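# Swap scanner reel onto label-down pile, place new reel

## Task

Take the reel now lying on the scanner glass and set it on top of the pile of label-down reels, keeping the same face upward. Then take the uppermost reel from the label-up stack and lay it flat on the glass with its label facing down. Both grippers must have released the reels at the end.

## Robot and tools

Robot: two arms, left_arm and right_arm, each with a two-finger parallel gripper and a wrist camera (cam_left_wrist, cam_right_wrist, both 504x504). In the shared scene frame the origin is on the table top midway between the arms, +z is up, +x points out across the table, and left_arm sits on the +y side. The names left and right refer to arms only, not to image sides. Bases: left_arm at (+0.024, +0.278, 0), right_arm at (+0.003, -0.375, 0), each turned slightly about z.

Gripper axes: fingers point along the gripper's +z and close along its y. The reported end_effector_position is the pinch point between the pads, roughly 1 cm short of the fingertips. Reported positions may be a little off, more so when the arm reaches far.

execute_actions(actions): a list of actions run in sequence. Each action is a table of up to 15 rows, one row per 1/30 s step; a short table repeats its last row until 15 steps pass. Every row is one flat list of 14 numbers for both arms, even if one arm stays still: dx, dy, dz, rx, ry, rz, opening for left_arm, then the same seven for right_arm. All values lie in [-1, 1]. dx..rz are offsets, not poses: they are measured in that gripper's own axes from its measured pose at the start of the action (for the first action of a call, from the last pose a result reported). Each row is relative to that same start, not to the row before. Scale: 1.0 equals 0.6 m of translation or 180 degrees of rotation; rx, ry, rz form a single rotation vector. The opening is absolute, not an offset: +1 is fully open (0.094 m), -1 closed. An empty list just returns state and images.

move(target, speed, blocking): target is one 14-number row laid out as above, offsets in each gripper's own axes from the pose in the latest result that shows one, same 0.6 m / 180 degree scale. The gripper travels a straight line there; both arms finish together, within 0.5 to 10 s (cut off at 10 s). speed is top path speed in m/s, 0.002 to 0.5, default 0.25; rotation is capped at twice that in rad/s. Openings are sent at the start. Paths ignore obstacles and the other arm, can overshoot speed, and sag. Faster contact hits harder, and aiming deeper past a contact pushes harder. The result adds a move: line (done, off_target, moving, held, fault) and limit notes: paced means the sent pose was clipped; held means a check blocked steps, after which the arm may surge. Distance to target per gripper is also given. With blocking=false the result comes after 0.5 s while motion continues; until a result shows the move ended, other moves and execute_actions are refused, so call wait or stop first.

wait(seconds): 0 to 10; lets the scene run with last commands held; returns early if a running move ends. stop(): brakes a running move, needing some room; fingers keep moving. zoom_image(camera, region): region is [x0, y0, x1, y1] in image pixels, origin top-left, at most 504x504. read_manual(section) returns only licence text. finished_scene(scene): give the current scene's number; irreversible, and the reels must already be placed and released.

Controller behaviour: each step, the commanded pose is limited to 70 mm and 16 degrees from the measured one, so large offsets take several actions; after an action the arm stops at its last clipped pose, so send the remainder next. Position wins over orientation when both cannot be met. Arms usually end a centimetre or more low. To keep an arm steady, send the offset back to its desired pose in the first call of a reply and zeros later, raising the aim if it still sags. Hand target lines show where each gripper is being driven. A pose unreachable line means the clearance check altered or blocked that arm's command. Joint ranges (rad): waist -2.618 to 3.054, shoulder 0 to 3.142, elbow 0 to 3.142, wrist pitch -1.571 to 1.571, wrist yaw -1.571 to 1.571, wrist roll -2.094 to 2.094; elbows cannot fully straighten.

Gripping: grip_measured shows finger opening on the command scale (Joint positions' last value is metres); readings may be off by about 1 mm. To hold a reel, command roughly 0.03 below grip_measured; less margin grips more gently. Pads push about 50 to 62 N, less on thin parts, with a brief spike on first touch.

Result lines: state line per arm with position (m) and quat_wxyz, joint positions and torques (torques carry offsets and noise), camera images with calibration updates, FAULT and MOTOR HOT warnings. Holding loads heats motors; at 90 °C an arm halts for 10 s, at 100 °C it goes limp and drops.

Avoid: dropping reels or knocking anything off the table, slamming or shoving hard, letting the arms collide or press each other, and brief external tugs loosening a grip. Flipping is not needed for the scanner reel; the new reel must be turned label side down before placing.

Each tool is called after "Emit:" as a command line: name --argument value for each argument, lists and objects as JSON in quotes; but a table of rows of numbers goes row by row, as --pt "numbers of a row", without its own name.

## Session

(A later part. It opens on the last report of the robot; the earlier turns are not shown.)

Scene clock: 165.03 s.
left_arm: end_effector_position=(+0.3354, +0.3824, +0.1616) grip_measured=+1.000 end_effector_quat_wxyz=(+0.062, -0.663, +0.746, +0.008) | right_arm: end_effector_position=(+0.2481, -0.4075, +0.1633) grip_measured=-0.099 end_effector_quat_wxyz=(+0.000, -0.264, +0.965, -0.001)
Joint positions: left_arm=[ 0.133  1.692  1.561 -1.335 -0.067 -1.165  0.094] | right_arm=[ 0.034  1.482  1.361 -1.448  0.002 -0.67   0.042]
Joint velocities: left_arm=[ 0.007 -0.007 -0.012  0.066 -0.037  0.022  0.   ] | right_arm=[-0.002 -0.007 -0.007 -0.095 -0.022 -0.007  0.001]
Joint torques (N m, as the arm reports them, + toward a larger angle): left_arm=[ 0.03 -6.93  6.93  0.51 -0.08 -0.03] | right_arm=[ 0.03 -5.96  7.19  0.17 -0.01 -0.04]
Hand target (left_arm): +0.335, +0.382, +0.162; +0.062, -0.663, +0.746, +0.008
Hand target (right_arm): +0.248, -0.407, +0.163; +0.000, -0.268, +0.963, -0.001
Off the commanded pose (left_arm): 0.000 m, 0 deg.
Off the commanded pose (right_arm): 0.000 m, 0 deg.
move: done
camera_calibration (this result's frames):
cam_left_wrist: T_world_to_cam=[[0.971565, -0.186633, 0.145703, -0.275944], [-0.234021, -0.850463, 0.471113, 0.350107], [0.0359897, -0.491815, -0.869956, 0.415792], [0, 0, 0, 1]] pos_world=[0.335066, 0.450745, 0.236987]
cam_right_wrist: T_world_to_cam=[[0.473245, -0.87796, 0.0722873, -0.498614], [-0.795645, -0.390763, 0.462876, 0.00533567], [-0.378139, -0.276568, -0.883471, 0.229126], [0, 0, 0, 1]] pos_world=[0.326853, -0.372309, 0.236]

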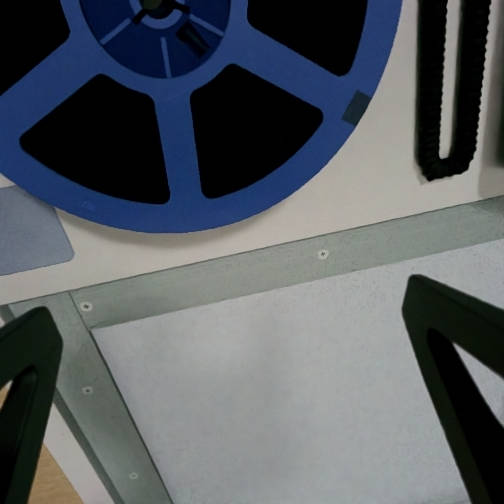

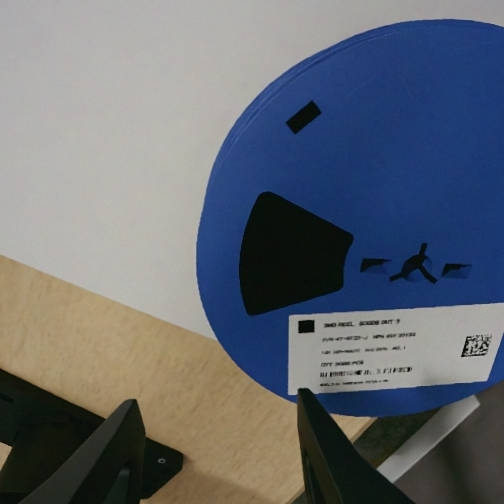

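Emit:
move --target '[0,0,0,0,0,0,1,-0.011,-0.007,0.075,0,0,0,-0.1]' --speed 0.06

Emit:
move --target '[0,0,0,0,0,0,1,0,0,0.035,0,0,0,-0.1]' --speed 0.03

Scene clock: 177.07 s.
left_arm: end_effector_position=(+0.3354, +0.3824, +0.1616) grip_measured=+1.000 end_effector_quat_wxyz=(+0.062, -0.663, +0.746, +0.008) | right_arm: end_effector_position=(+0.2559, -0.4085, +0.1277) grip_measured=-0.099 end_effector_quat_wxyz=(+0.012, -0.265, +0.964, -0.006)
Joint positions: left_arm=[ 0.133  1.692  1.561 -1.335 -0.067 -1.165  0.094] | right_arm=[ 0.034  1.482  1.22  -1.283  0.002 -0.672  0.042]
Joint velocities: left_arm=[-0.002 -0.002  0.017  0.007  0.007  0.022  0.   ] | right_arm=[ 0.002  0.007 -0.002  0.022 -0.037  0.022  0.   ]
Joint torques (N m, as the arm reports them, + toward a larger angle): left_arm=[ 0.03 -6.93  6.94  0.52 -0.08 -0.03] | right_arm=[ 0.27 -4.08  5.93  0.31  0.    0.06]
Hand target (left_arm): +0.335, +0.382, +0.162; +0.062, -0.663, +0.746, +0.008
Hand target (right_arm): +0.256, -0.408, +0.118; +0.001, -0.264, +0.965, -0.002
Off the commanded pose (left_arm): 0.000 m, 0 deg.
Off the commanded pose (right_arm): 0.009 m, 1 deg.
move: done
camera_calibration (this result's frames):
cam_left_wrist: T_world_to_cam=[[0.971565, -0.186633, 0.145703, -0.275944], [-0.234021, -0.850463, 0.471113, 0.350107], [0.0359897, -0.491815, -0.869956, 0.415792], [0, 0, 0, 1]] pos_world=[0.335066, 0.450745, 0.236987]
cam_right_wrist: T_world_to_cam=[[0.473331, -0.876612, 0.0866513, -0.501941], [-0.805725, -0.391086, 0.444814, 0.0322914], [-0.356041, -0.280361, -0.891422, 0.19417], [0, 0, 0, 1]] pos_world=[0.332735, -0.372941, 0.202218]

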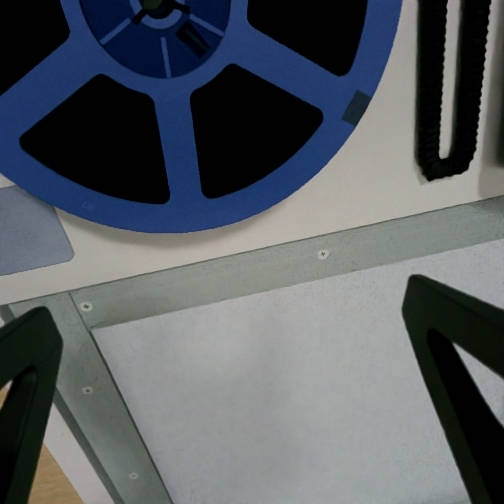

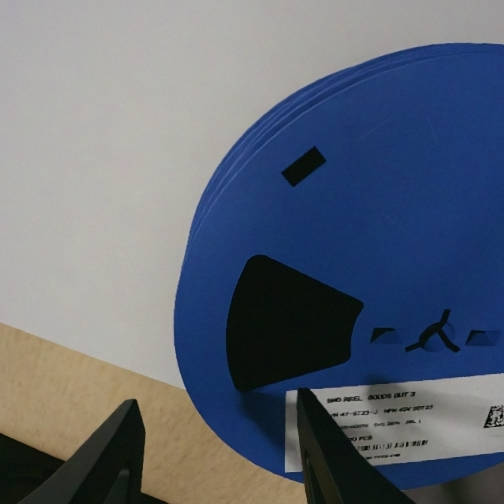

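Scene clock: 178.17 s.
left_arm: end_effector_position=(+0.3354, +0.3824, +0.1616) grip_measured=+1.000 end_effector_quat_wxyz=(+0.062, -0.663, +0.746, +0.008) | right_arm: end_effector_position=(+0.2572, -0.4087, +0.1124) grip_measured=-0.099 end_effector_quat_wxyz=(+0.015, -0.265, +0.964, -0.008)
Joint positions: left_arm=[ 0.133  1.692  1.561 -1.335 -0.067 -1.165  0.094] | right_arm=[ 0.034  1.482  1.159 -1.213  0.002 -0.672  0.042]
Joint velocities: left_arm=[ 0.027  0.007  0.007 -0.007 -0.007 -0.051  0.   ] | right_arm=[-0.012 -0.002  0.012  0.037 -0.007  0.081  0.001]
Joint torques (N m, as the arm reports them, + toward a larger angle): left_arm=[ 0.02 -6.93  6.94  0.51 -0.08 -0.02] | right_arm=[ 0.04 -5.51  5.87  0.33  0.01  0.01]
Hand target (left_arm): +0.335, +0.382, +0.162; +0.062, -0.663, +0.746, +0.008
Hand target (right_arm): +0.256, -0.409, +0.107; +0.011, -0.265, +0.964, -0.006
Off the commanded pose (left_arm): 0.000 m, 0 deg.
Off the commanded pose (right_arm): 0.006 m, 0 deg.
move: done
camera_calibration (this result's frames):
cam_left_wrist: T_world_to_cam=[[0.971565, -0.186633, 0.145703, -0.275944], [-0.234021, -0.850463, 0.471113, 0.350107], [0.0359897, -0.491815, -0.869956, 0.415792], [0, 0, 0, 1]] pos_world=[0.335066, 0.450745, 0.236987]
cam_right_wrist: T_world_to_cam=[[0.47259, -0.876511, 0.0915774, -0.501688], [-0.809398, -0.390586, 0.438541, 0.0419102], [-0.348617, -0.281373, -0.894033, 0.178897], [0, 0, 0, 1]] pos_world=[0.333381, -0.373029, 0.187503]

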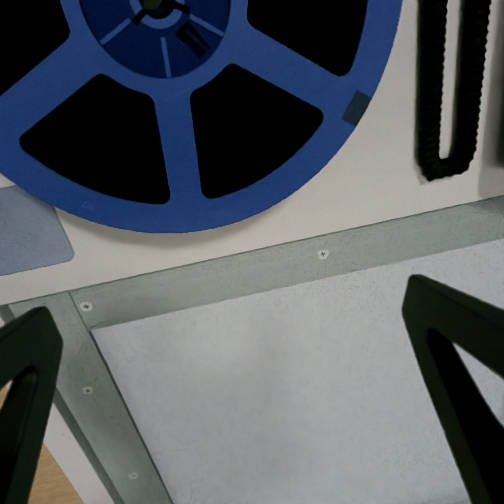

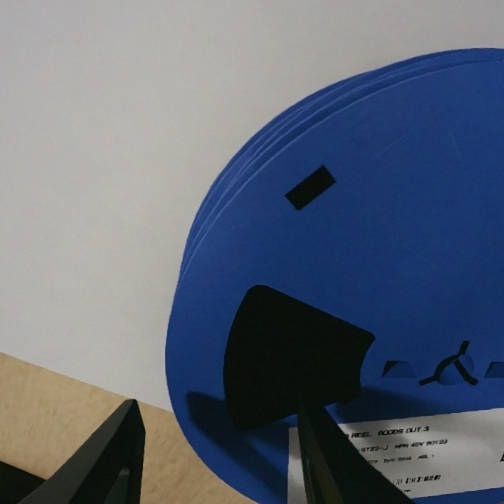

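Emit:
move --target '[0,0,0,0,0,0,1,0,0,0.045,0,0,0,-0.1]' --speed 0.025

Scene clock: 187.73 s.
left_arm: end_effector_position=(+0.3354, +0.3824, +0.1616) grip_measured=+1.000 end_effector_quat_wxyz=(+0.062, -0.663, +0.746, +0.008) | right_arm: end_effector_position=(+0.2590, -0.4090, +0.0967) grip_measured=-0.099 end_effector_quat_wxyz=(+0.022, -0.265, +0.964, -0.011)
Joint positions: left_arm=[ 0.133  1.692  1.561 -1.335 -0.067 -1.165  0.094] | right_arm=[ 0.034  1.482  1.096 -1.135  0.002 -0.672  0.042]
Joint velocities: left_arm=[ 0.002 -0.012  0.002 -0.007 -0.051 -0.037  0.   ] | right_arm=[-0.022 -0.002  0.007 -0.022  0.007 -0.037  0.   ]
Joint torques (N m, as the arm reports them, + toward a larger angle): left_arm=[ 0.02 -6.93  6.94  0.51 -0.08 -0.02] | right_arm=[ 0.06 -4.67  4.66  0.51  0.    0.02]
Hand target (left_arm): +0.335, +0.382, +0.162; +0.062, -0.663, +0.746, +0.008
Hand target (right_arm): +0.258, -0.409, +0.086; +0.015, -0.265, +0.964, -0.008
Off the commanded pose (left_arm): 0.000 m, 0 deg.
Off the commanded pose (right_arm): 0.011 m, 1 deg.
move: off_target (right_arm)
camera_calibration (this result's frames):
cam_left_wrist: T_world_to_cam=[[0.971565, -0.186633, 0.145703, -0.275944], [-0.234021, -0.850463, 0.471113, 0.350107], [0.0359897, -0.491815, -0.869956, 0.415792], [0, 0, 0, 1]] pos_world=[0.335066, 0.450745, 0.236987]
cam_right_wrist: T_world_to_cam=[[0.471176, -0.876319, 0.100294, -0.501744], [-0.81578, -0.389716, 0.427346, 0.0532938], [-0.335405, -0.283173, -0.898508, 0.161698], [0, 0, 0, 1]] pos_world=[0.33412, -0.37313, 0.172834]

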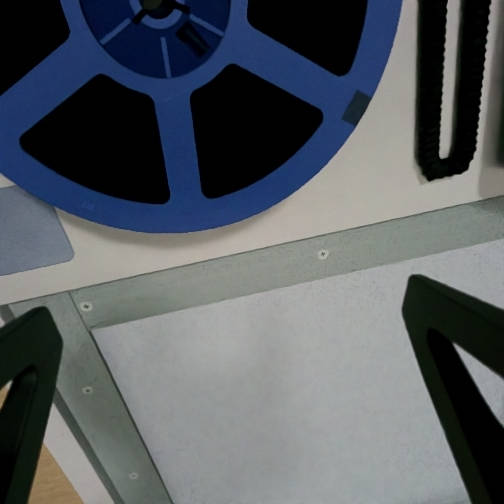

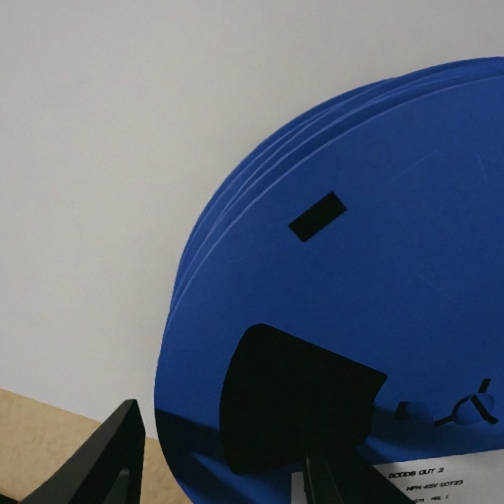

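Emit:
move --target '[0,0,0,0,0,0,1,0,0,0.004,0,0,0,-0.8]' --speed 0.02

Emit:
move --target '[0,0,0,0,0,0,1,0,0,-0.1,0,0,0,-0.8]' --speed 0.05

Scene clock: 193.60 s.
left_arm: end_effector_position=(+0.3354, +0.3824, +0.1616) grip_measured=+1.000 end_effector_quat_wxyz=(+0.062, -0.663, +0.746, +0.008) | right_arm: end_effector_position=(+0.2574, -0.4087, +0.0966) grip_measured=-0.684 end_effector_quat_wxyz=(+0.019, -0.264, +0.964, -0.010)
Joint positions: left_arm=[ 0.133  1.692  1.561 -1.335 -0.067 -1.165  0.094] | right_arm=[ 0.035  1.482  1.096 -1.141  0.003 -0.67   0.015]
Joint velocities: left_arm=[-0.002 -0.007 -0.012  0.022  0.081 -0.037  0.   ] | right_arm=[ 0.022 -0.002  0.002 -0.022  0.022 -0.066  0.001]
Joint torques (N m, as the arm reports them, + toward a larger angle): left_arm=[ 0.03 -6.93  6.93  0.51 -0.08 -0.02] | right_arm=[-0.02 -5.87  6.57  0.38 -0.01  0.01]
Hand target (left_arm): +0.335, +0.382, +0.162; +0.062, -0.663, +0.746, +0.008
Hand target (right_arm): +0.259, -0.409, +0.094; +0.022, -0.265, +0.964, -0.011
Off the commanded pose (left_arm): 0.000 m, 0 deg.
Off the commanded pose (right_arm): 0.003 m, 0 deg.
move: done
camera_calibration (this result's frames):
cam_left_wrist: T_world_to_cam=[[0.971565, -0.186633, 0.145703, -0.275944], [-0.234021, -0.850463, 0.471113, 0.350107], [0.0359897, -0.491815, -0.869956, 0.415792], [0, 0, 0, 1]] pos_world=[0.335066, 0.450745, 0.236987]
cam_right_wrist: T_world_to_cam=[[0.470786, -0.876894, 0.0970478, -0.500567], [-0.813439, -0.388845, 0.43257, 0.0513858], [-0.341582, -0.28259, -0.896362, 0.162799], [0, 0, 0, 1]] pos_world=[0.333068, -0.372957, 0.172278]

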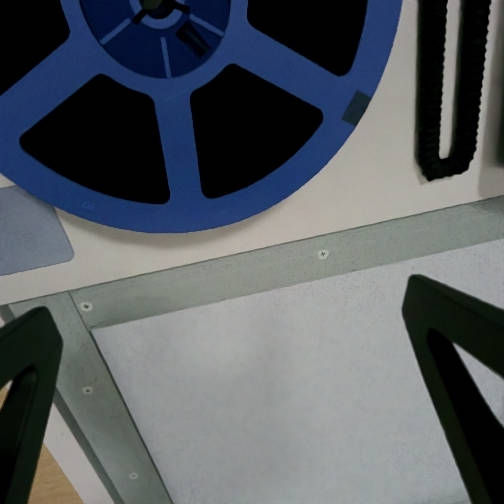

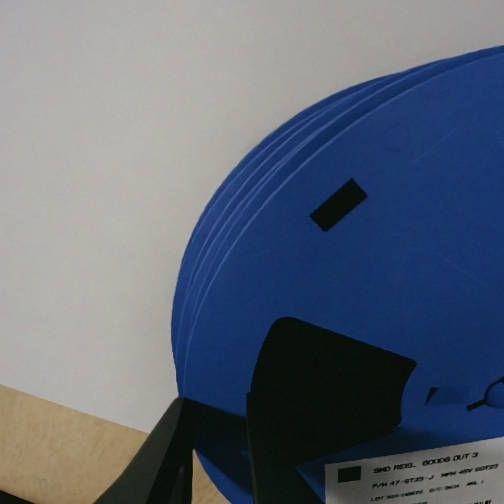

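Scene clock: 195.27 s.
left_arm: end_effector_position=(+0.3354, +0.3824, +0.1616) grip_measured=+1.000 end_effector_quat_wxyz=(+0.062, -0.663, +0.746, +0.008) | right_arm: end_effector_position=(+0.2501, -0.4077, +0.1446) grip_measured=-0.684 end_effector_quat_wxyz=(+0.001, -0.264, +0.964, -0.002)
Joint positions: left_arm=[ 0.133  1.692  1.561 -1.335 -0.067 -1.165  0.094] | right_arm=[ 0.035  1.482  1.287 -1.372  0.003 -0.67   0.015]
Joint velocities: left_arm=[ 0.017 -0.002 -0.007 -0.007 -0.007 -0.051  0.   ] | right_arm=[ 0.002  0.002 -0.002 -0.081  0.125  0.007  0.001]
Joint torques (N m, as the arm reports them, + toward a larger angle): left_arm=[ 0.01 -6.93  6.93  0.51 -0.08 -0.02] | right_arm=[ 0.04 -7.46 10.13  0.16 -0.01  0.03]
Hand target (left_arm): +0.335, +0.382, +0.162; +0.062, -0.663, +0.746, +0.008
Hand target (right_arm): +0.255, -0.408, +0.156; +0.019, -0.264, +0.964, -0.010
Off the commanded pose (left_arm): 0.000 m, 0 deg.
Off the commanded pose (right_arm): 0.013 m, 2 deg.
move: off_target (right_arm)
camera_calibration (this result's frames):
cam_left_wrist: T_world_to_cam=[[0.971565, -0.186633, 0.145703, -0.275944], [-0.234021, -0.850463, 0.471113, 0.350107], [0.0359897, -0.491815, -0.869956, 0.415792], [0, 0, 0, 1]] pos_world=[0.335066, 0.450745, 0.236987]
cam_right_wrist: T_world_to_cam=[[0.474117, -0.877345, 0.074023, -0.498624], [-0.796024, -0.391204, 0.46185, 0.0155648], [-0.376244, -0.277895, -0.883864, 0.212352], [0, 0, 0, 1]] pos_world=[0.328692, -0.372364, 0.217411]

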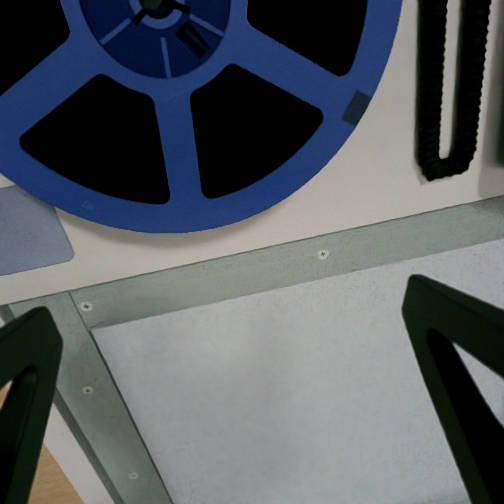

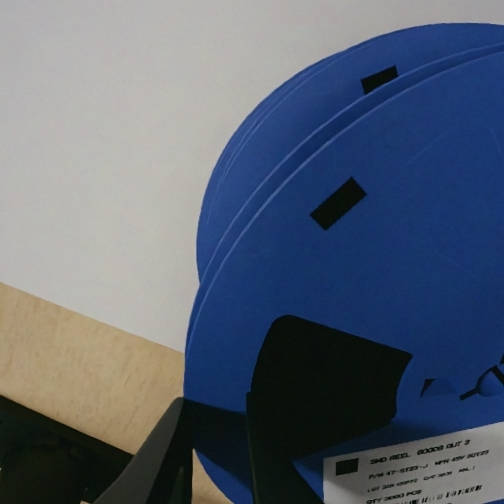

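Emit:
move --target '[0,0,0,0,0,0,1,0,0,-0.12,0,0,0,-0.8]' --speed 0.12

Emit:
move --target '[0,0,0,0,0,0,1,-0.2,0.303,0,0,0,-0.64,-0.8]' --speed 0.15

Scene clock: 218.50 s.
left_arm: end_effector_position=(+0.3354, +0.3824, +0.1616) grip_measured=+1.000 end_effector_quat_wxyz=(+0.062, -0.663, +0.746, +0.008) | right_arm: end_effector_position=(+0.2492, -0.4076, +0.1993) grip_measured=-0.684 end_effector_quat_wxyz=(+0.015, -0.264, +0.964, -0.008)
Joint positions: left_arm=[ 0.133  1.692  1.561 -1.335 -0.067 -1.165  0.094] | right_arm=[ 0.035  1.482  1.506 -1.561  0.003 -0.67   0.015]
Joint velocities: left_arm=[-0.012  0.002 -0.012 -0.022  0.051  0.022  0.   ] | right_arm=[-0.017 -0.002 -0.007 -0.051 -0.066 -0.037 -0.001]
Joint torques (N m, as the arm reports them, + toward a larger angle): left_arm=[ 0.02 -6.93  6.93  0.51 -0.08 -0.02] | right_arm=[ 0.04 -9.    9.97  0.2   0.01  0.02]
Hand target (left_arm): +0.335, +0.382, +0.162; +0.062, -0.663, +0.746, +0.008
Hand target (right_arm): +0.250, -0.407, +0.215; +0.043, -0.264, +0.963, -0.020
Off the commanded pose (left_arm): 0.000 m, 0 deg.
Off the commanded pose (right_arm): 0.017 m, 2 deg.
joint sent to its limit (right arm) — the command would take joint 4 (wrist pitch) past its lower limit, so that joint was sent only as far as its limit.
move: off_target (right_arm)
camera_calibration (this result's frames):
cam_left_wrist: T_world_to_cam=[[0.971565, -0.186633, 0.145703, -0.275944], [-0.234021, -0.850463, 0.471113, 0.350107], [0.0359897, -0.491815, -0.869956, 0.415792], [0, 0, 0, 1]] pos_world=[0.335066, 0.450745, 0.236987]
cam_right_wrist: T_world_to_cam=[[0.471607, -0.877005, 0.0919181, -0.504923], [-0.809649, -0.389358, 0.439168, -0.00171863], [-0.349364, -0.281536, -0.89369, 0.254153], [0, 0, 0, 1]] pos_world=[0.325526, -0.371936, 0.274301]

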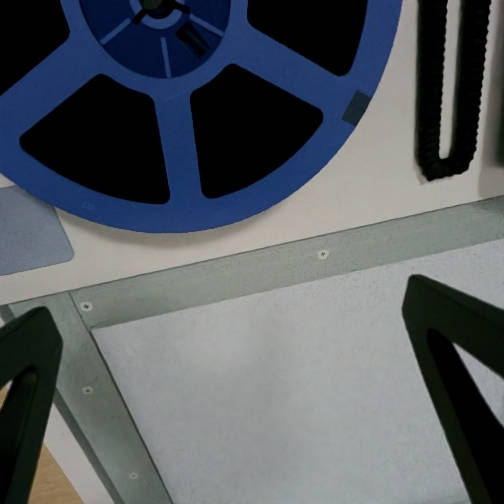

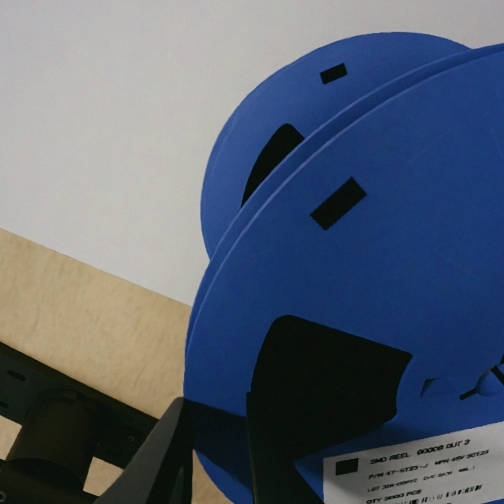

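Scene clock: 225.60 s.
left_arm: end_effector_position=(+0.3354, +0.3824, +0.1616) grip_measured=+1.000 end_effector_quat_wxyz=(+0.062, -0.663, +0.746, +0.008) | right_arm: end_effector_position=(+0.2556, -0.1941, +0.1940) grip_measured=-0.684 end_effector_quat_wxyz=(-0.004, +0.954, -0.301, +0.013)
Joint positions: left_arm=[ 0.133  1.692  1.561 -1.335 -0.067 -1.165  0.094] | right_arm=[ 0.797  1.727  1.739 -1.562  0.016 -1.904  0.015]
Joint velocities: left_arm=[-0.007  0.007  0.002  0.022 -0.007  0.037  0.   ] | right_arm=[-0.012  0.007  0.007 -0.081 -0.007 -0.037 -0.001]
Joint torques (N m, as the arm reports them, + toward a larger angle): left_arm=[ 0.02 -6.93  6.93  0.51 -0.08 -0.03] | right_arm=[ 0.47 -7.64 10.05  0.17  0.01 -0.02]
Hand target (left_arm): +0.335, +0.382, +0.162; +0.062, -0.663, +0.746, +0.008
Hand target (right_arm): +0.258, -0.189, +0.199; -0.009, +0.956, -0.294, +0.017
Off the commanded pose (left_arm): 0.000 m, 0 deg.
Off the commanded pose (right_arm): 0.007 m, 1 deg.
joint sent to its limit (right arm) — the command would take joint 4 (wrist pitch) past its lower limit, so that joint was sent only as far as its limit.
move: done
camera_calibration (this result's frames):
cam_left_wrist: T_world_to_cam=[[0.971565, -0.186633, 0.145703, -0.275944], [-0.234021, -0.850463, 0.471113, 0.350107], [0.0359897, -0.491815, -0.869956, 0.415792], [0, 0, 0, 1]] pos_world=[0.335066, 0.450745, 0.236987]
cam_right_wrist: T_world_to_cam=[[0.602241, 0.793792, 0.0848494, -0.0279753], [0.672529, -0.561742, 0.48182, -0.331685], [0.430129, -0.233108, -0.872152, 0.11782], [0, 0, 0, 1]] pos_world=[0.189238, -0.13665, 0.264943]

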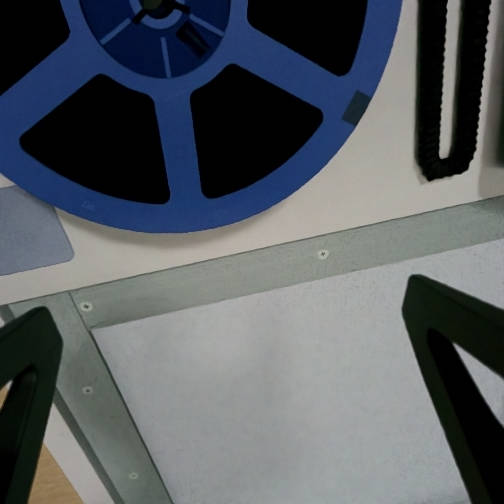

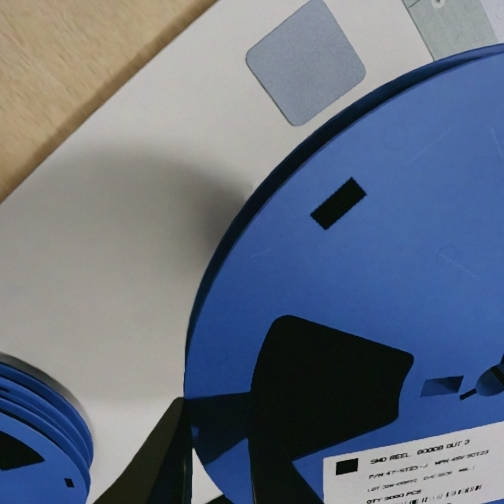

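Emit:
move --target '[0.5,0.03,-0.04,0.424,0.315,0.315,1,0,0,0,0,0,0,-0.8]' --speed 0.2

Scene clock: 253.17 s.
left_arm: end_effector_position=(+0.2861, +0.0926, +0.1509) grip_measured=+1.000 end_effector_quat_wxyz=(+0.096, -0.031, +0.742, -0.663) | right_arm: end_effector_position=(+0.2556, -0.1941, +0.1940) grip_measured=-0.684 end_effector_quat_wxyz=(-0.004, +0.954, -0.299, +0.013)
Joint positions: left_arm=[-0.204  1.469  0.41   0.65   1.312 -1.073  0.094] | right_arm=[ 0.797  1.727  1.739 -1.562  0.016 -1.906  0.015]
Joint velocities: left_arm=[-0.002  0.007 -0.012  0.081 -0.007 -0.081  0.   ] | right_arm=[-0.012  0.007 -0.017  0.081 -0.066  0.037  0.001]
Joint torques (N m, as the arm reports them, + toward a larger angle): left_arm=[-0.73 -3.13  4.55  1.65  0.33 -0.07] | right_arm=[ 0.02 -8.58  7.06  0.22  0.    0.03]
Hand target (left_arm): +0.279, +0.089, +0.148; +0.082, -0.026, +0.740, -0.668
Hand target (right_arm): +0.256, -0.194, +0.194; -0.004, +0.954, -0.301, +0.013
Off the commanded pose (left_arm): 0.009 m, 1 deg.
Off the commanded pose (right_arm): 0.000 m, 0 deg.
move: done
camera_calibration (this result's frames):
cam_left_wrist: T_world_to_cam=[[-0.152422, -0.0466068, 0.987216, -0.0989687], [-0.898322, 0.422991, -0.118728, 0.258328], [-0.41205, -0.904935, -0.106341, 0.317033], [0, 0, 0, 1]] pos_world=[0.34761, 0.173011, 0.162088]
cam_right_wrist: T_world_to_cam=[[0.600121, 0.795403, 0.0847909, -0.0271093], [0.674027, -0.559911, 0.481859, -0.33172], [0.430747, -0.232022, -0.872137, 0.11787], [0, 0, 0, 1]] pos_world=[0.189085, -0.136822, 0.264939]

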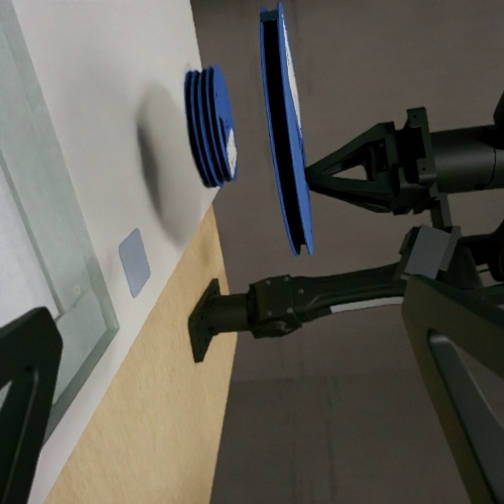

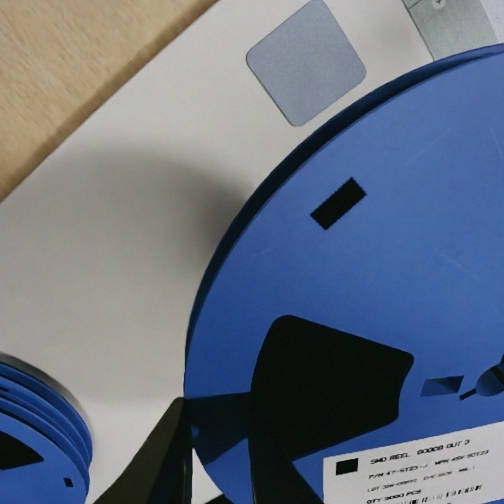

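Emit:
move --target '[0,-0.04,0.12,0.033,0,-0.033,1,0,0,0,0,0,0,-0.8]' --speed 0.08

Scene clock: 268.53 s.
left_arm: end_effector_position=(+0.2907, +0.0240, +0.1559) grip_measured=+1.000 end_effector_quat_wxyz=(+0.050, -0.073, +0.713, -0.695) | right_arm: end_effector_position=(+0.2556, -0.1941, +0.1940) grip_measured=-0.684 end_effector_quat_wxyz=(-0.004, +0.954, -0.299, +0.013)
Joint positions: left_arm=[-0.476  1.679  0.41   1.212  1.07  -1.551  0.094] | right_arm=[ 0.797  1.727  1.739 -1.562  0.016 -1.906  0.015]
Joint velocities: left_arm=[-0.012  0.007  0.012  0.007 -0.007 -0.022  0.   ] | right_arm=[-0.007 -0.012  0.007 -0.022 -0.051  0.022 -0.   ]
Joint torques (N m, as the arm reports them, + toward a larger angle): left_arm=[-0.61 -4.38  8.46  1.85 -0.12 -0.07] | right_arm=[ 0.02 -8.7   7.04  0.21  0.01  0.02]
Hand target (left_arm): +0.298, +0.019, +0.165; +0.062, -0.063, +0.707, -0.702
Hand target (right_arm): +0.256, -0.194, +0.194; -0.004, +0.954, -0.299, +0.013
Off the commanded pose (left_arm): 0.014 m, 2 deg.
Off the commanded pose (right_arm): 0.000 m, 0 deg.
move: off_target (left_arm)
camera_calibration (this result's frames):
cam_left_wrist: T_world_to_cam=[[-0.0368684, 0.0497175, 0.998083, -0.144068], [-0.907328, 0.416905, -0.0542832, 0.284751], [-0.418804, -0.907589, 0.0297394, 0.238158], [0, 0, 0, 1]] pos_world=[0.352793, 0.104598, 0.152167]
cam_right_wrist: T_world_to_cam=[[0.600121, 0.795403, 0.0847909, -0.0271093], [0.674027, -0.559911, 0.481859, -0.33172], [0.430747, -0.232022, -0.872137, 0.11787], [0, 0, 0, 1]] pos_world=[0.189085, -0.136822, 0.264939]

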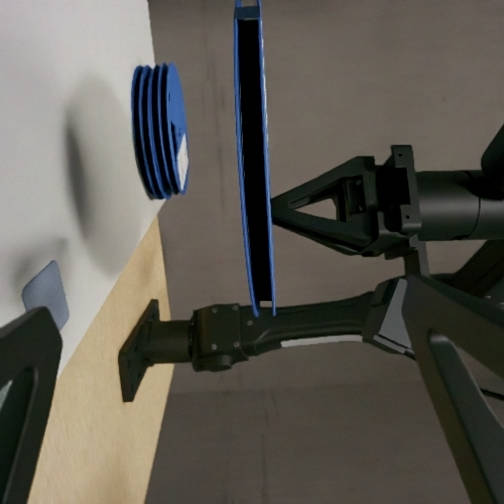

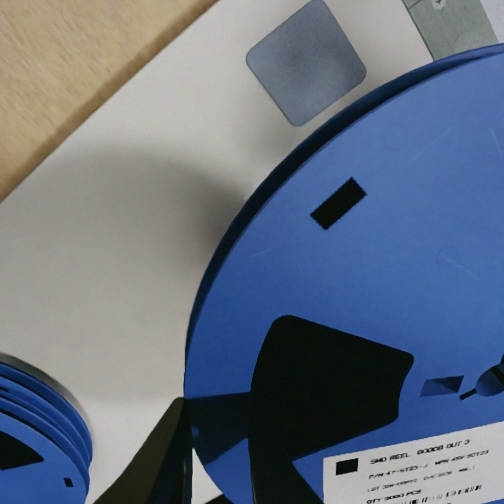

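Emit:
move --target '[0,-0.015,0.15,0,0,0,1,0,0,0,0,0,0,-0.8]' --speed 0.06

Scene clock: 276.87 s.
left_arm: end_effector_position=(+0.3029, -0.0595, +0.1599) grip_measured=+1.000 end_effector_quat_wxyz=(+0.050, -0.070, +0.715, -0.694) | right_arm: end_effector_position=(+0.2556, -0.1941, +0.1940) grip_measured=-0.684 end_effector_quat_wxyz=(-0.004, +0.954, -0.299, +0.013)
Joint positions: left_arm=[-0.73   1.809  0.609  1.153  0.822 -1.564  0.094] | right_arm=[ 0.797  1.727  1.739 -1.562  0.016 -1.906  0.015]
Joint velocities: left_arm=[-0.012 -0.002  0.002 -0.037 -0.022 -0.022  0.   ] | right_arm=[ 0.022 -0.012  0.007 -0.051 -0.081  0.051  0.   ]
Joint torques (N m, as the arm reports them, + toward a larger angle): left_arm=[-0.56 -6.15  8.29  1.67 -0.1  -0.08] | right_arm=[ 0.07 -8.64  7.01  0.22  0.    0.02]
Hand target (left_arm): +0.308, -0.065, +0.162; +0.050, -0.073, +0.714, -0.695
Hand target (right_arm): +0.256, -0.194, +0.194; -0.004, +0.954, -0.299, +0.013
Off the commanded pose (left_arm): 0.007 m, 0 deg.
Off the commanded pose (right_arm): 0.000 m, 0 deg.
move: done
camera_calibration (this result's frames):
cam_left_wrist: T_world_to_cam=[[-0.0403326, 0.0457291, 0.998139, -0.142631], [-0.90474, 0.422279, -0.055905, 0.330705], [-0.42405, -0.905312, 0.0243413, 0.169949], [0, 0, 0, 1]] pos_world=[0.365517, 0.0207295, 0.156717]
cam_right_wrist: T_world_to_cam=[[0.600121, 0.795403, 0.0847909, -0.0271093], [0.674027, -0.559911, 0.481859, -0.33172], [0.430747, -0.232022, -0.872137, 0.11787], [0, 0, 0, 1]] pos_world=[0.189085, -0.136822, 0.264939]

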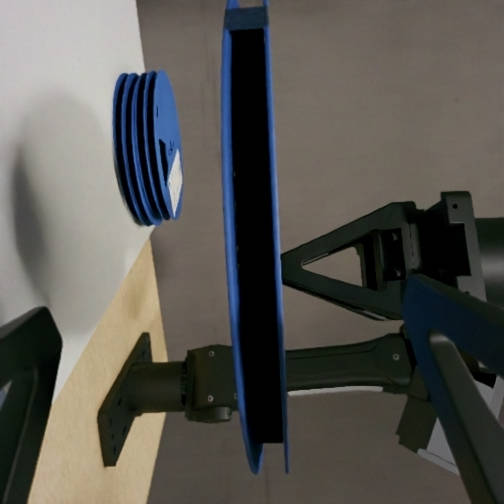

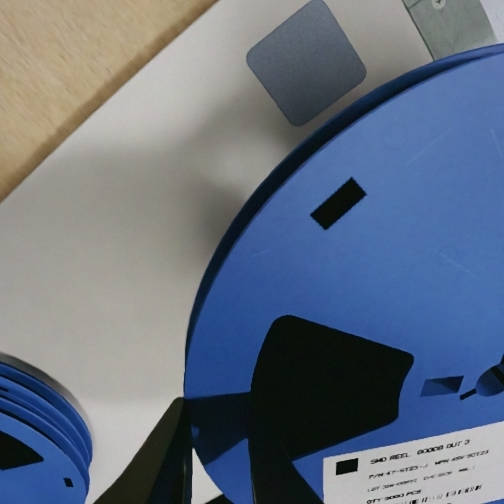

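Emit:
move --target '[0,0,0.035,0,0,0,1,0,0,0,0,0,0,-0.8]' --speed 0.04

Emit:
move --target '[0,0,0,0,0,0,-0.82,0,0,0,0,0,0,-0.8]'

Scene clock: 282.37 s.
left_arm: end_effector_position=(+0.3026, -0.0746, +0.1566) grip_measured=+1.000 end_effector_quat_wxyz=(+0.047, -0.069, +0.716, -0.693) | right_arm: end_effector_position=(+0.2556, -0.1941, +0.1940) grip_measured=-0.684 end_effector_quat_wxyz=(-0.004, +0.954, -0.299, +0.013)
Joint positions: left_arm=[-0.77   1.844  0.644  1.152  0.787 -1.564  0.094] | right_arm=[ 0.797  1.727  1.739 -1.562  0.016 -1.906  0.015]
Joint velocities: left_arm=[-0.002 -0.002  0.017 -0.022 -0.007  0.051  0.   ] | right_arm=[ 0.002 -0.012 -0.007 -0.037 -0.022 -0.022  0.001]
Joint torques (N m, as the arm reports them, + toward a larger angle): left_arm=[-0.56 -6.5   8.26  1.7  -0.12 -0.05] | right_arm=[ 0.06 -8.66  7.08  0.22  0.    0.02]
Hand target (left_arm): +0.307, -0.080, +0.159; +0.050, -0.070, +0.715, -0.694
Hand target (right_arm): +0.256, -0.194, +0.194; -0.004, +0.954, -0.299, +0.013
Off the commanded pose (left_arm): 0.007 m, 0 deg.
Off the commanded pose (right_arm): 0.000 m, 0 deg.
move: done
camera_calibration (this result's frames):
cam_left_wrist: T_world_to_cam=[[-0.0385569, 0.0428123, 0.998339, -0.139407], [-0.902866, 0.426622, -0.0531646, 0.335919], [-0.428189, -0.903416, 0.0222046, 0.157956], [0, 0, 0, 1]] pos_world=[0.36555, 0.00535764, 0.153527]
cam_right_wrist: T_world_to_cam=[[0.600121, 0.795403, 0.0847909, -0.0271093], [0.674027, -0.559911, 0.481859, -0.33172], [0.430747, -0.232022, -0.872137, 0.11787], [0, 0, 0, 1]] pos_world=[0.189085, -0.136822, 0.264939]

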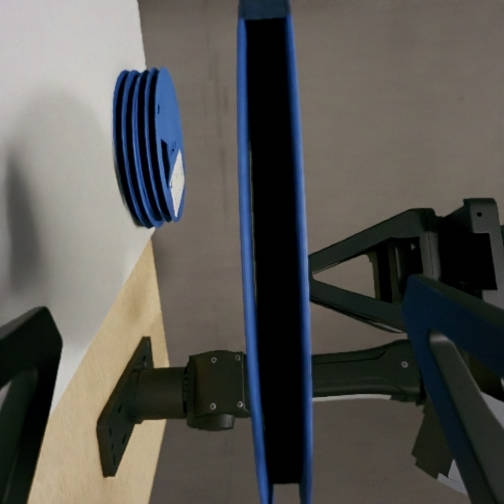

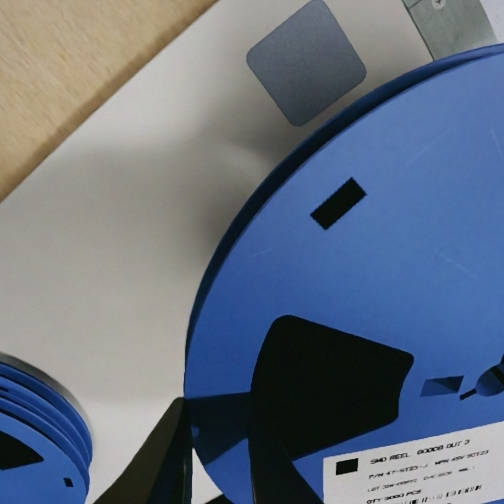

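Scene clock: 282.87 s.
left_arm: end_effector_position=(+0.3035, -0.0743, +0.1509) grip_measured=-0.778 end_effector_quat_wxyz=(+0.043, -0.077, +0.721, -0.687) | right_arm: end_effector_position=(+0.2550, -0.1947, +0.1940) grip_measured=-0.799 end_effector_quat_wxyz=(-0.002, +0.954, -0.299, +0.012)
Joint positions: left_arm=[-0.77   1.848  0.644  1.131  0.782 -1.564  0.01 ] | right_arm=[ 0.797  1.727  1.739 -1.565  0.018 -1.907  0.009]
Joint velocities: left_arm=[-0.012  0.002 -0.002 -0.007 -0.037 -0.051  0.001] | right_arm=[ 0.002 -0.007 -0.002  0.051  0.007 -0.081  0.   ]
Joint torques (N m, as the arm reports them, + toward a larger angle): left_arm=[-0.03 -7.56  5.6   2.05  0.04 -0.02] | right_arm=[ 0.1  -8.66  7.03  0.24  0.    0.02]
Hand target (left_arm): +0.303, -0.075, +0.157; +0.047, -0.069, +0.716, -0.693
Hand target (right_arm): +0.256, -0.194, +0.194; -0.004, +0.954, -0.299, +0.013
Off the commanded pose (left_arm): 0.006 m, 1 deg.
Off the commanded pose (right_arm): 0.001 m, 0 deg.
move: done
camera_calibration (this result's frames):
cam_left_wrist: T_world_to_cam=[[-0.0186889, 0.0283182, 0.999424, -0.141015], [-0.905961, 0.422374, -0.028909, 0.333265], [-0.422949, -0.905979, 0.0177614, 0.157652], [0, 0, 0, 1]] pos_world=[0.365968, 0.00606019, 0.147768]
cam_right_wrist: T_world_to_cam=[[0.60001, 0.795863, 0.0811771, -0.0254167], [0.675244, -0.558246, 0.482086, -0.331732], [0.428991, -0.234442, -0.872355, 0.117969], [0, 0, 0, 1]] pos_world=[0.188642, -0.137303, 0.264898]

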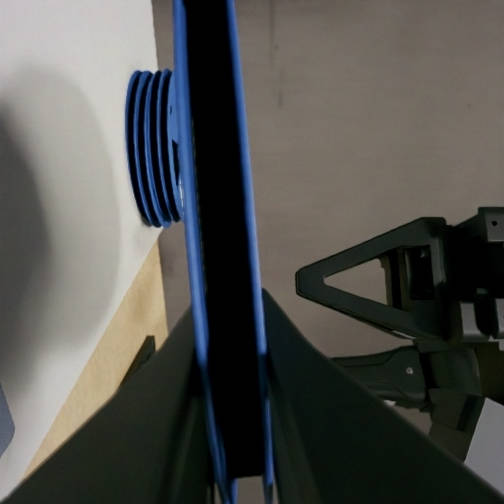

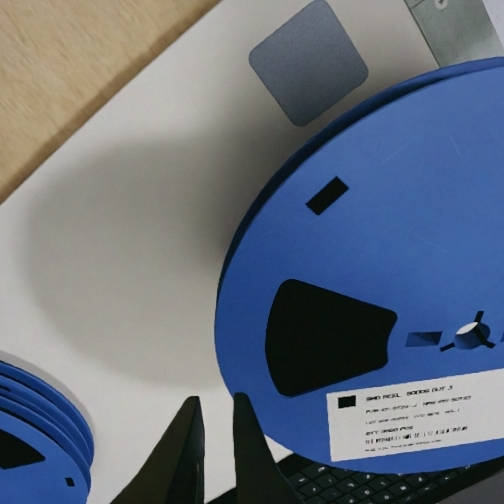

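Emit:
move --target '[0,-0.1,-0.05,0,0,0,-0.82,0.12,0.27,-0.04,0,0,0,0]' --speed 0.12

Emit:
move --target '[0,0,0,0,0,0.99,-0.82,0,0,0,0,0,0,0]' --speed 0.3

Scene clock: 294.10 s.
left_arm: end_effector_position=(+0.2987, -0.0482, +0.1895) grip_measured=-0.778 end_effector_quat_wxyz=(+0.024, -0.101, +0.734, -0.671) | right_arm: end_effector_position=(+0.2288, -0.3644, +0.2181) grip_measured=-0.001 end_effector_quat_wxyz=(+0.050, +0.902, -0.416, +0.108)
Joint positions: left_arm=[-0.709  1.6    0.644  0.811  0.834 -1.564  0.01 ] | right_arm=[ 0.375  1.332  1.44  -1.561  0.209 -2.084  0.047]
Joint velocities: left_arm=[ 0.007 -0.012  0.037 -0.022  0.051 -0.007 -0.001] | right_arm=[ 0.002  0.007 -0.017 -0.037  0.037 -0.037 -0.001]
Joint torques (N m, as the arm reports them, + toward a larger angle): left_arm=[ 0.66 -8.31  8.81  1.98  0.19  0.06] | right_arm=[-0.32 -6.38  5.4   0.33  0.17 -0.03]
Hand target (left_arm): +0.300, -0.047, +0.212; +0.043, -0.077, +0.721, -0.687
Hand target (right_arm): +0.222, -0.369, +0.219; +0.054, +0.901, -0.416, +0.111
Off the commanded pose (left_arm): 0.023 m, 4 deg.
Off the commanded pose (right_arm): 0.009 m, 19 deg; orientation clipped at the last step of the last action.
joint sent to its limit (right arm) — the command would take joint 4 (wrist pitch) past its lower limit and joint 6 (wrist roll) past its lower limit, so those joints were sent only as far as their limits.
move: off_target (left_arm, right_arm); limits=paced
camera_calibration (this result's frames):
cam_left_wrist: T_world_to_cam=[[0.0439722, -0.00665066, 0.999011, -0.200683], [-0.909152, 0.414263, 0.0427748, 0.305943], [-0.414137, -0.910133, 0.0121696, 0.176772], [0, 0, 0, 1]] pos_world=[0.36018, 0.0328104, 0.185247]
cam_right_wrist: T_world_to_cam=[[0.772688, 0.630105, 0.0769461, 0.0243685], [0.434748, -0.613617, 0.659143, -0.424133], [0.462545, -0.475859, -0.748071, -0.0123022], [0, 0, 0, 1]] pos_world=[0.171252, -0.281464, 0.268486]

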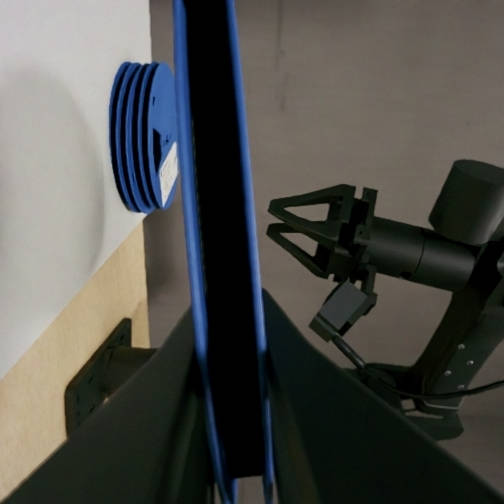

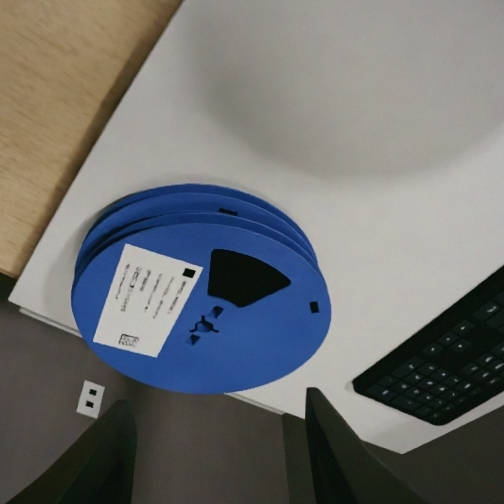

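Scene clock: 299.90 s.
left_arm: end_effector_position=(+0.2984, -0.0480, +0.1872) grip_measured=-0.778 end_effector_quat_wxyz=(+0.669, +0.734, +0.119, +0.007) | right_arm: end_effector_position=(+0.2288, -0.3644, +0.2181) grip_measured=-0.001 end_effector_quat_wxyz=(+0.050, +0.902, -0.416, +0.108)
Joint positions: left_arm=[-0.709  1.6    0.644  0.799  0.834  1.537  0.01 ] | right_arm=[ 0.375  1.332  1.44  -1.561  0.209 -2.084  0.047]
Joint velocities: left_arm=[ 0.007 -0.002 -0.002  0.022 -0.066  0.007  0.   ] | right_arm=[-0.002  0.017 -0.012  0.022 -0.022 -0.037  0.   ]
Joint torques (N m, as the arm reports them, + toward a larger angle): left_arm=[ 0.02 -5.91  6.77  1.94  0.03  0.04] | right_arm=[ 0.04 -4.12  7.04  0.38  0.1   0.  ]
Hand target (left_arm): +0.299, -0.048, +0.189; +0.672, +0.732, +0.113, +0.014
Hand target (right_arm): +0.229, -0.364, +0.218; +0.050, +0.902, -0.416, +0.108
Off the commanded pose (left_arm): 0.002 m, 1 deg.
Off the commanded pose (right_arm): 0.000 m, 0 deg.
move: done
camera_calibration (this result's frames):
cam_left_wrist: T_world_to_cam=[[-0.122294, 0.168011, -0.97817, 0.22977], [0.714559, 0.698901, 0.0307071, -0.162856], [0.688803, -0.695205, -0.205525, -0.10117], [0, 0, 0, 1]] pos_world=[0.214156, 0.00488264, 0.208962]
cam_right_wrist: T_world_to_cam=[[0.772688, 0.630105, 0.0769461, 0.0243685], [0.434748, -0.613617, 0.659143, -0.424133], [0.462545, -0.475859, -0.748071, -0.0123022], [0, 0, 0, 1]] pos_world=[0.171252, -0.281464, 0.268486]

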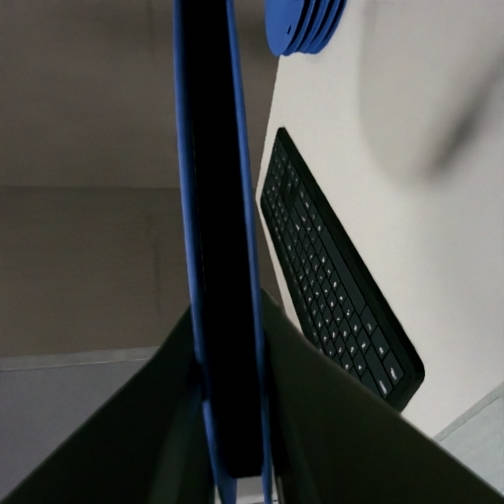

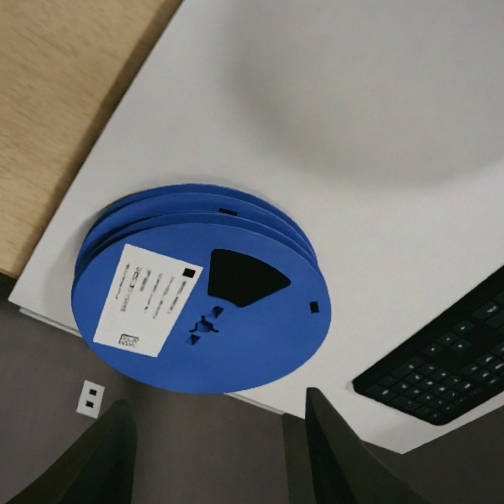

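Emit:
move --target '[0,-0.08,0,-0.033,0,0,-0.82,0,0,0.04,-0.086,-0.04,0.72,-0.2]' --speed 0.3

Scene clock: 315.50 s.
left_arm: end_effector_position=(+0.2939, -0.0445, +0.1351) grip_measured=-0.778 end_effector_quat_wxyz=(+0.698, +0.706, +0.121, +0.009) | right_arm: end_effector_position=(+0.2331, -0.3685, +0.1988) grip_measured=-0.199 end_effector_quat_wxyz=(+0.021, -0.010, +1.000, -0.006)
Joint positions: left_arm=[-0.709  1.881  0.516  1.327  0.829  1.441  0.01 ] | right_arm=[ 0.202  1.407  1.44  -1.561  0.013  0.013  0.038]
Joint velocities: left_arm=[-0.002  0.002 -0.012  0.081 -0.037 -0.066  0.   ] | right_arm=[-0.002  0.002  0.007 -0.007  0.051  0.051 -0.   ]
Joint torques (N m, as the arm reports them, + toward a larger angle): left_arm=[-0.46 -6.46  3.59  2.29 -0.1  -0.16] | right_arm=[-0.54 -3.37  6.92  0.19 -0.09  0.03]
Hand target (left_arm): +0.292, -0.045, +0.139; +0.705, +0.699, +0.118, +0.014
Hand target (right_arm): +0.232, -0.369, +0.194; +0.007, -0.001, +1.000, -0.002
Off the commanded pose (left_arm): 0.006 m, 1 deg.
Off the commanded pose (right_arm): 0.004 m, 3 deg.
joint sent to its limit (right arm) — the command would take joint 4 (wrist pitch) past its lower limit, so that joint was sent only as far as its limit.
move: off_target (right_arm)
camera_calibration (this result's frames):
cam_left_wrist: T_world_to_cam=[[-0.116661, 0.0885938, -0.989212, 0.173943], [0.706656, 0.707274, -0.0199949, -0.150958], [0.697873, -0.701366, -0.145117, -0.117474], [0, 0, 0, 1]] pos_world=[0.208949, 0.00896608, 0.152001]
cam_right_wrist: T_world_to_cam=[[-0.0236199, -0.996484, 0.0803792, -0.389326], [-0.903685, 0.0556668, 0.424564, 0.189469], [-0.427546, -0.0626093, -0.901823, 0.359639], [0, 0, 0, 1]] pos_world=[0.315787, -0.375987, 0.275183]

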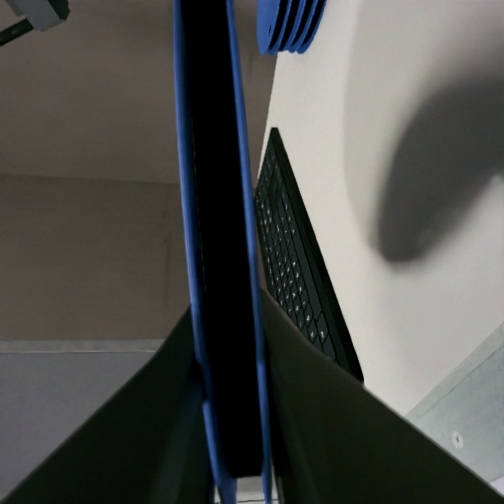

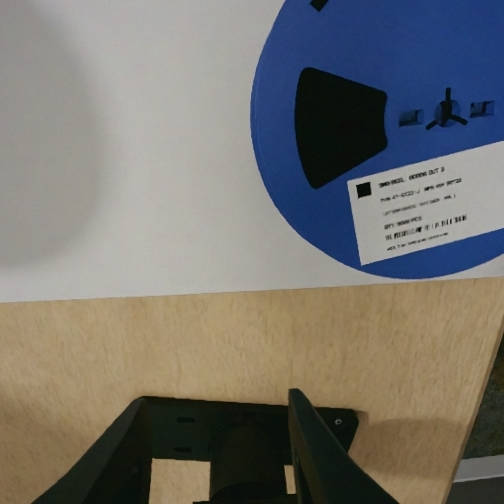

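Emit:
move --target '[0,0,0,0,0,0,-0.82,-0.05,0.33,0,0,0,0,-0.2]' --speed 0.2

Scene clock: 322.13 s.
left_arm: end_effector_position=(+0.2938, -0.0445, +0.1327) grip_measured=-0.778 end_effector_quat_wxyz=(+0.695, +0.708, +0.125, +0.006) | right_arm: end_effector_position=(+0.2542, -0.1696, +0.1927) grip_measured=-0.199 end_effector_quat_wxyz=(+0.016, -0.014, +1.000, +0.004)
Joint positions: left_arm=[-0.709  1.881  0.516  1.314  0.829  1.441  0.01 ] | right_arm=[ 0.859  1.772  1.788 -1.556  0.014  0.662  0.038]
Joint velocities: left_arm=[-0.007 -0.007  0.012  0.081 -0.007 -0.037  0.001] | right_arm=[ 0.007 -0.007  0.002  0.007 -0.022  0.007 -0.   ]
Joint torques (N m, as the arm reports them, + toward a larger angle): left_arm=[ 0.02 -6.71  4.68  1.94 -0.01 -0.02] | right_arm=[ 0.09 -8.41  9.9   0.13  0.11  0.06]
Hand target (left_arm): +0.294, -0.045, +0.135; +0.698, +0.706, +0.121, +0.009
Hand target (right_arm): +0.258, -0.169, +0.198; +0.024, -0.010, +1.000, +0.002
Off the commanded pose (left_arm): 0.002 m, 1 deg.
Off the commanded pose (right_arm): 0.007 m, 1 deg.
joint sent to its limit (right arm) — the command would take joint 4 (wrist pitch) past its lower limit, so that joint was sent only as far as its limit.
move: done
camera_calibration (this result's frames):
cam_left_wrist: T_world_to_cam=[[-0.127211, 0.0951869, -0.987298, 0.174692], [0.706428, 0.707417, -0.0228187, -0.150533], [0.696259, -0.700357, -0.157234, -0.11559], [0, 0, 0, 1]] pos_world=[0.209044, 0.00890701, 0.150864]
cam_right_wrist: T_world_to_cam=[[-0.0148881, -0.998061, 0.060442, -0.188799], [-0.899863, 0.0397278, 0.434359, 0.194516], [-0.435918, -0.0479227, -0.89871, 0.379657], [0, 0, 0, 1]] pos_world=[0.337726, -0.177966, 0.268123]

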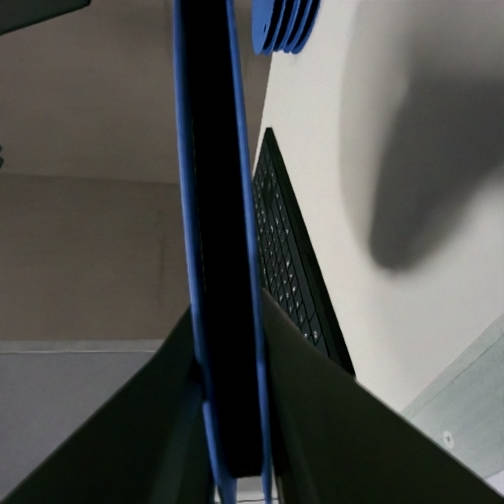

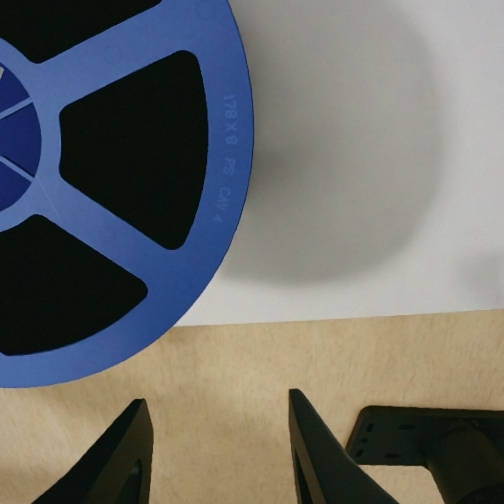

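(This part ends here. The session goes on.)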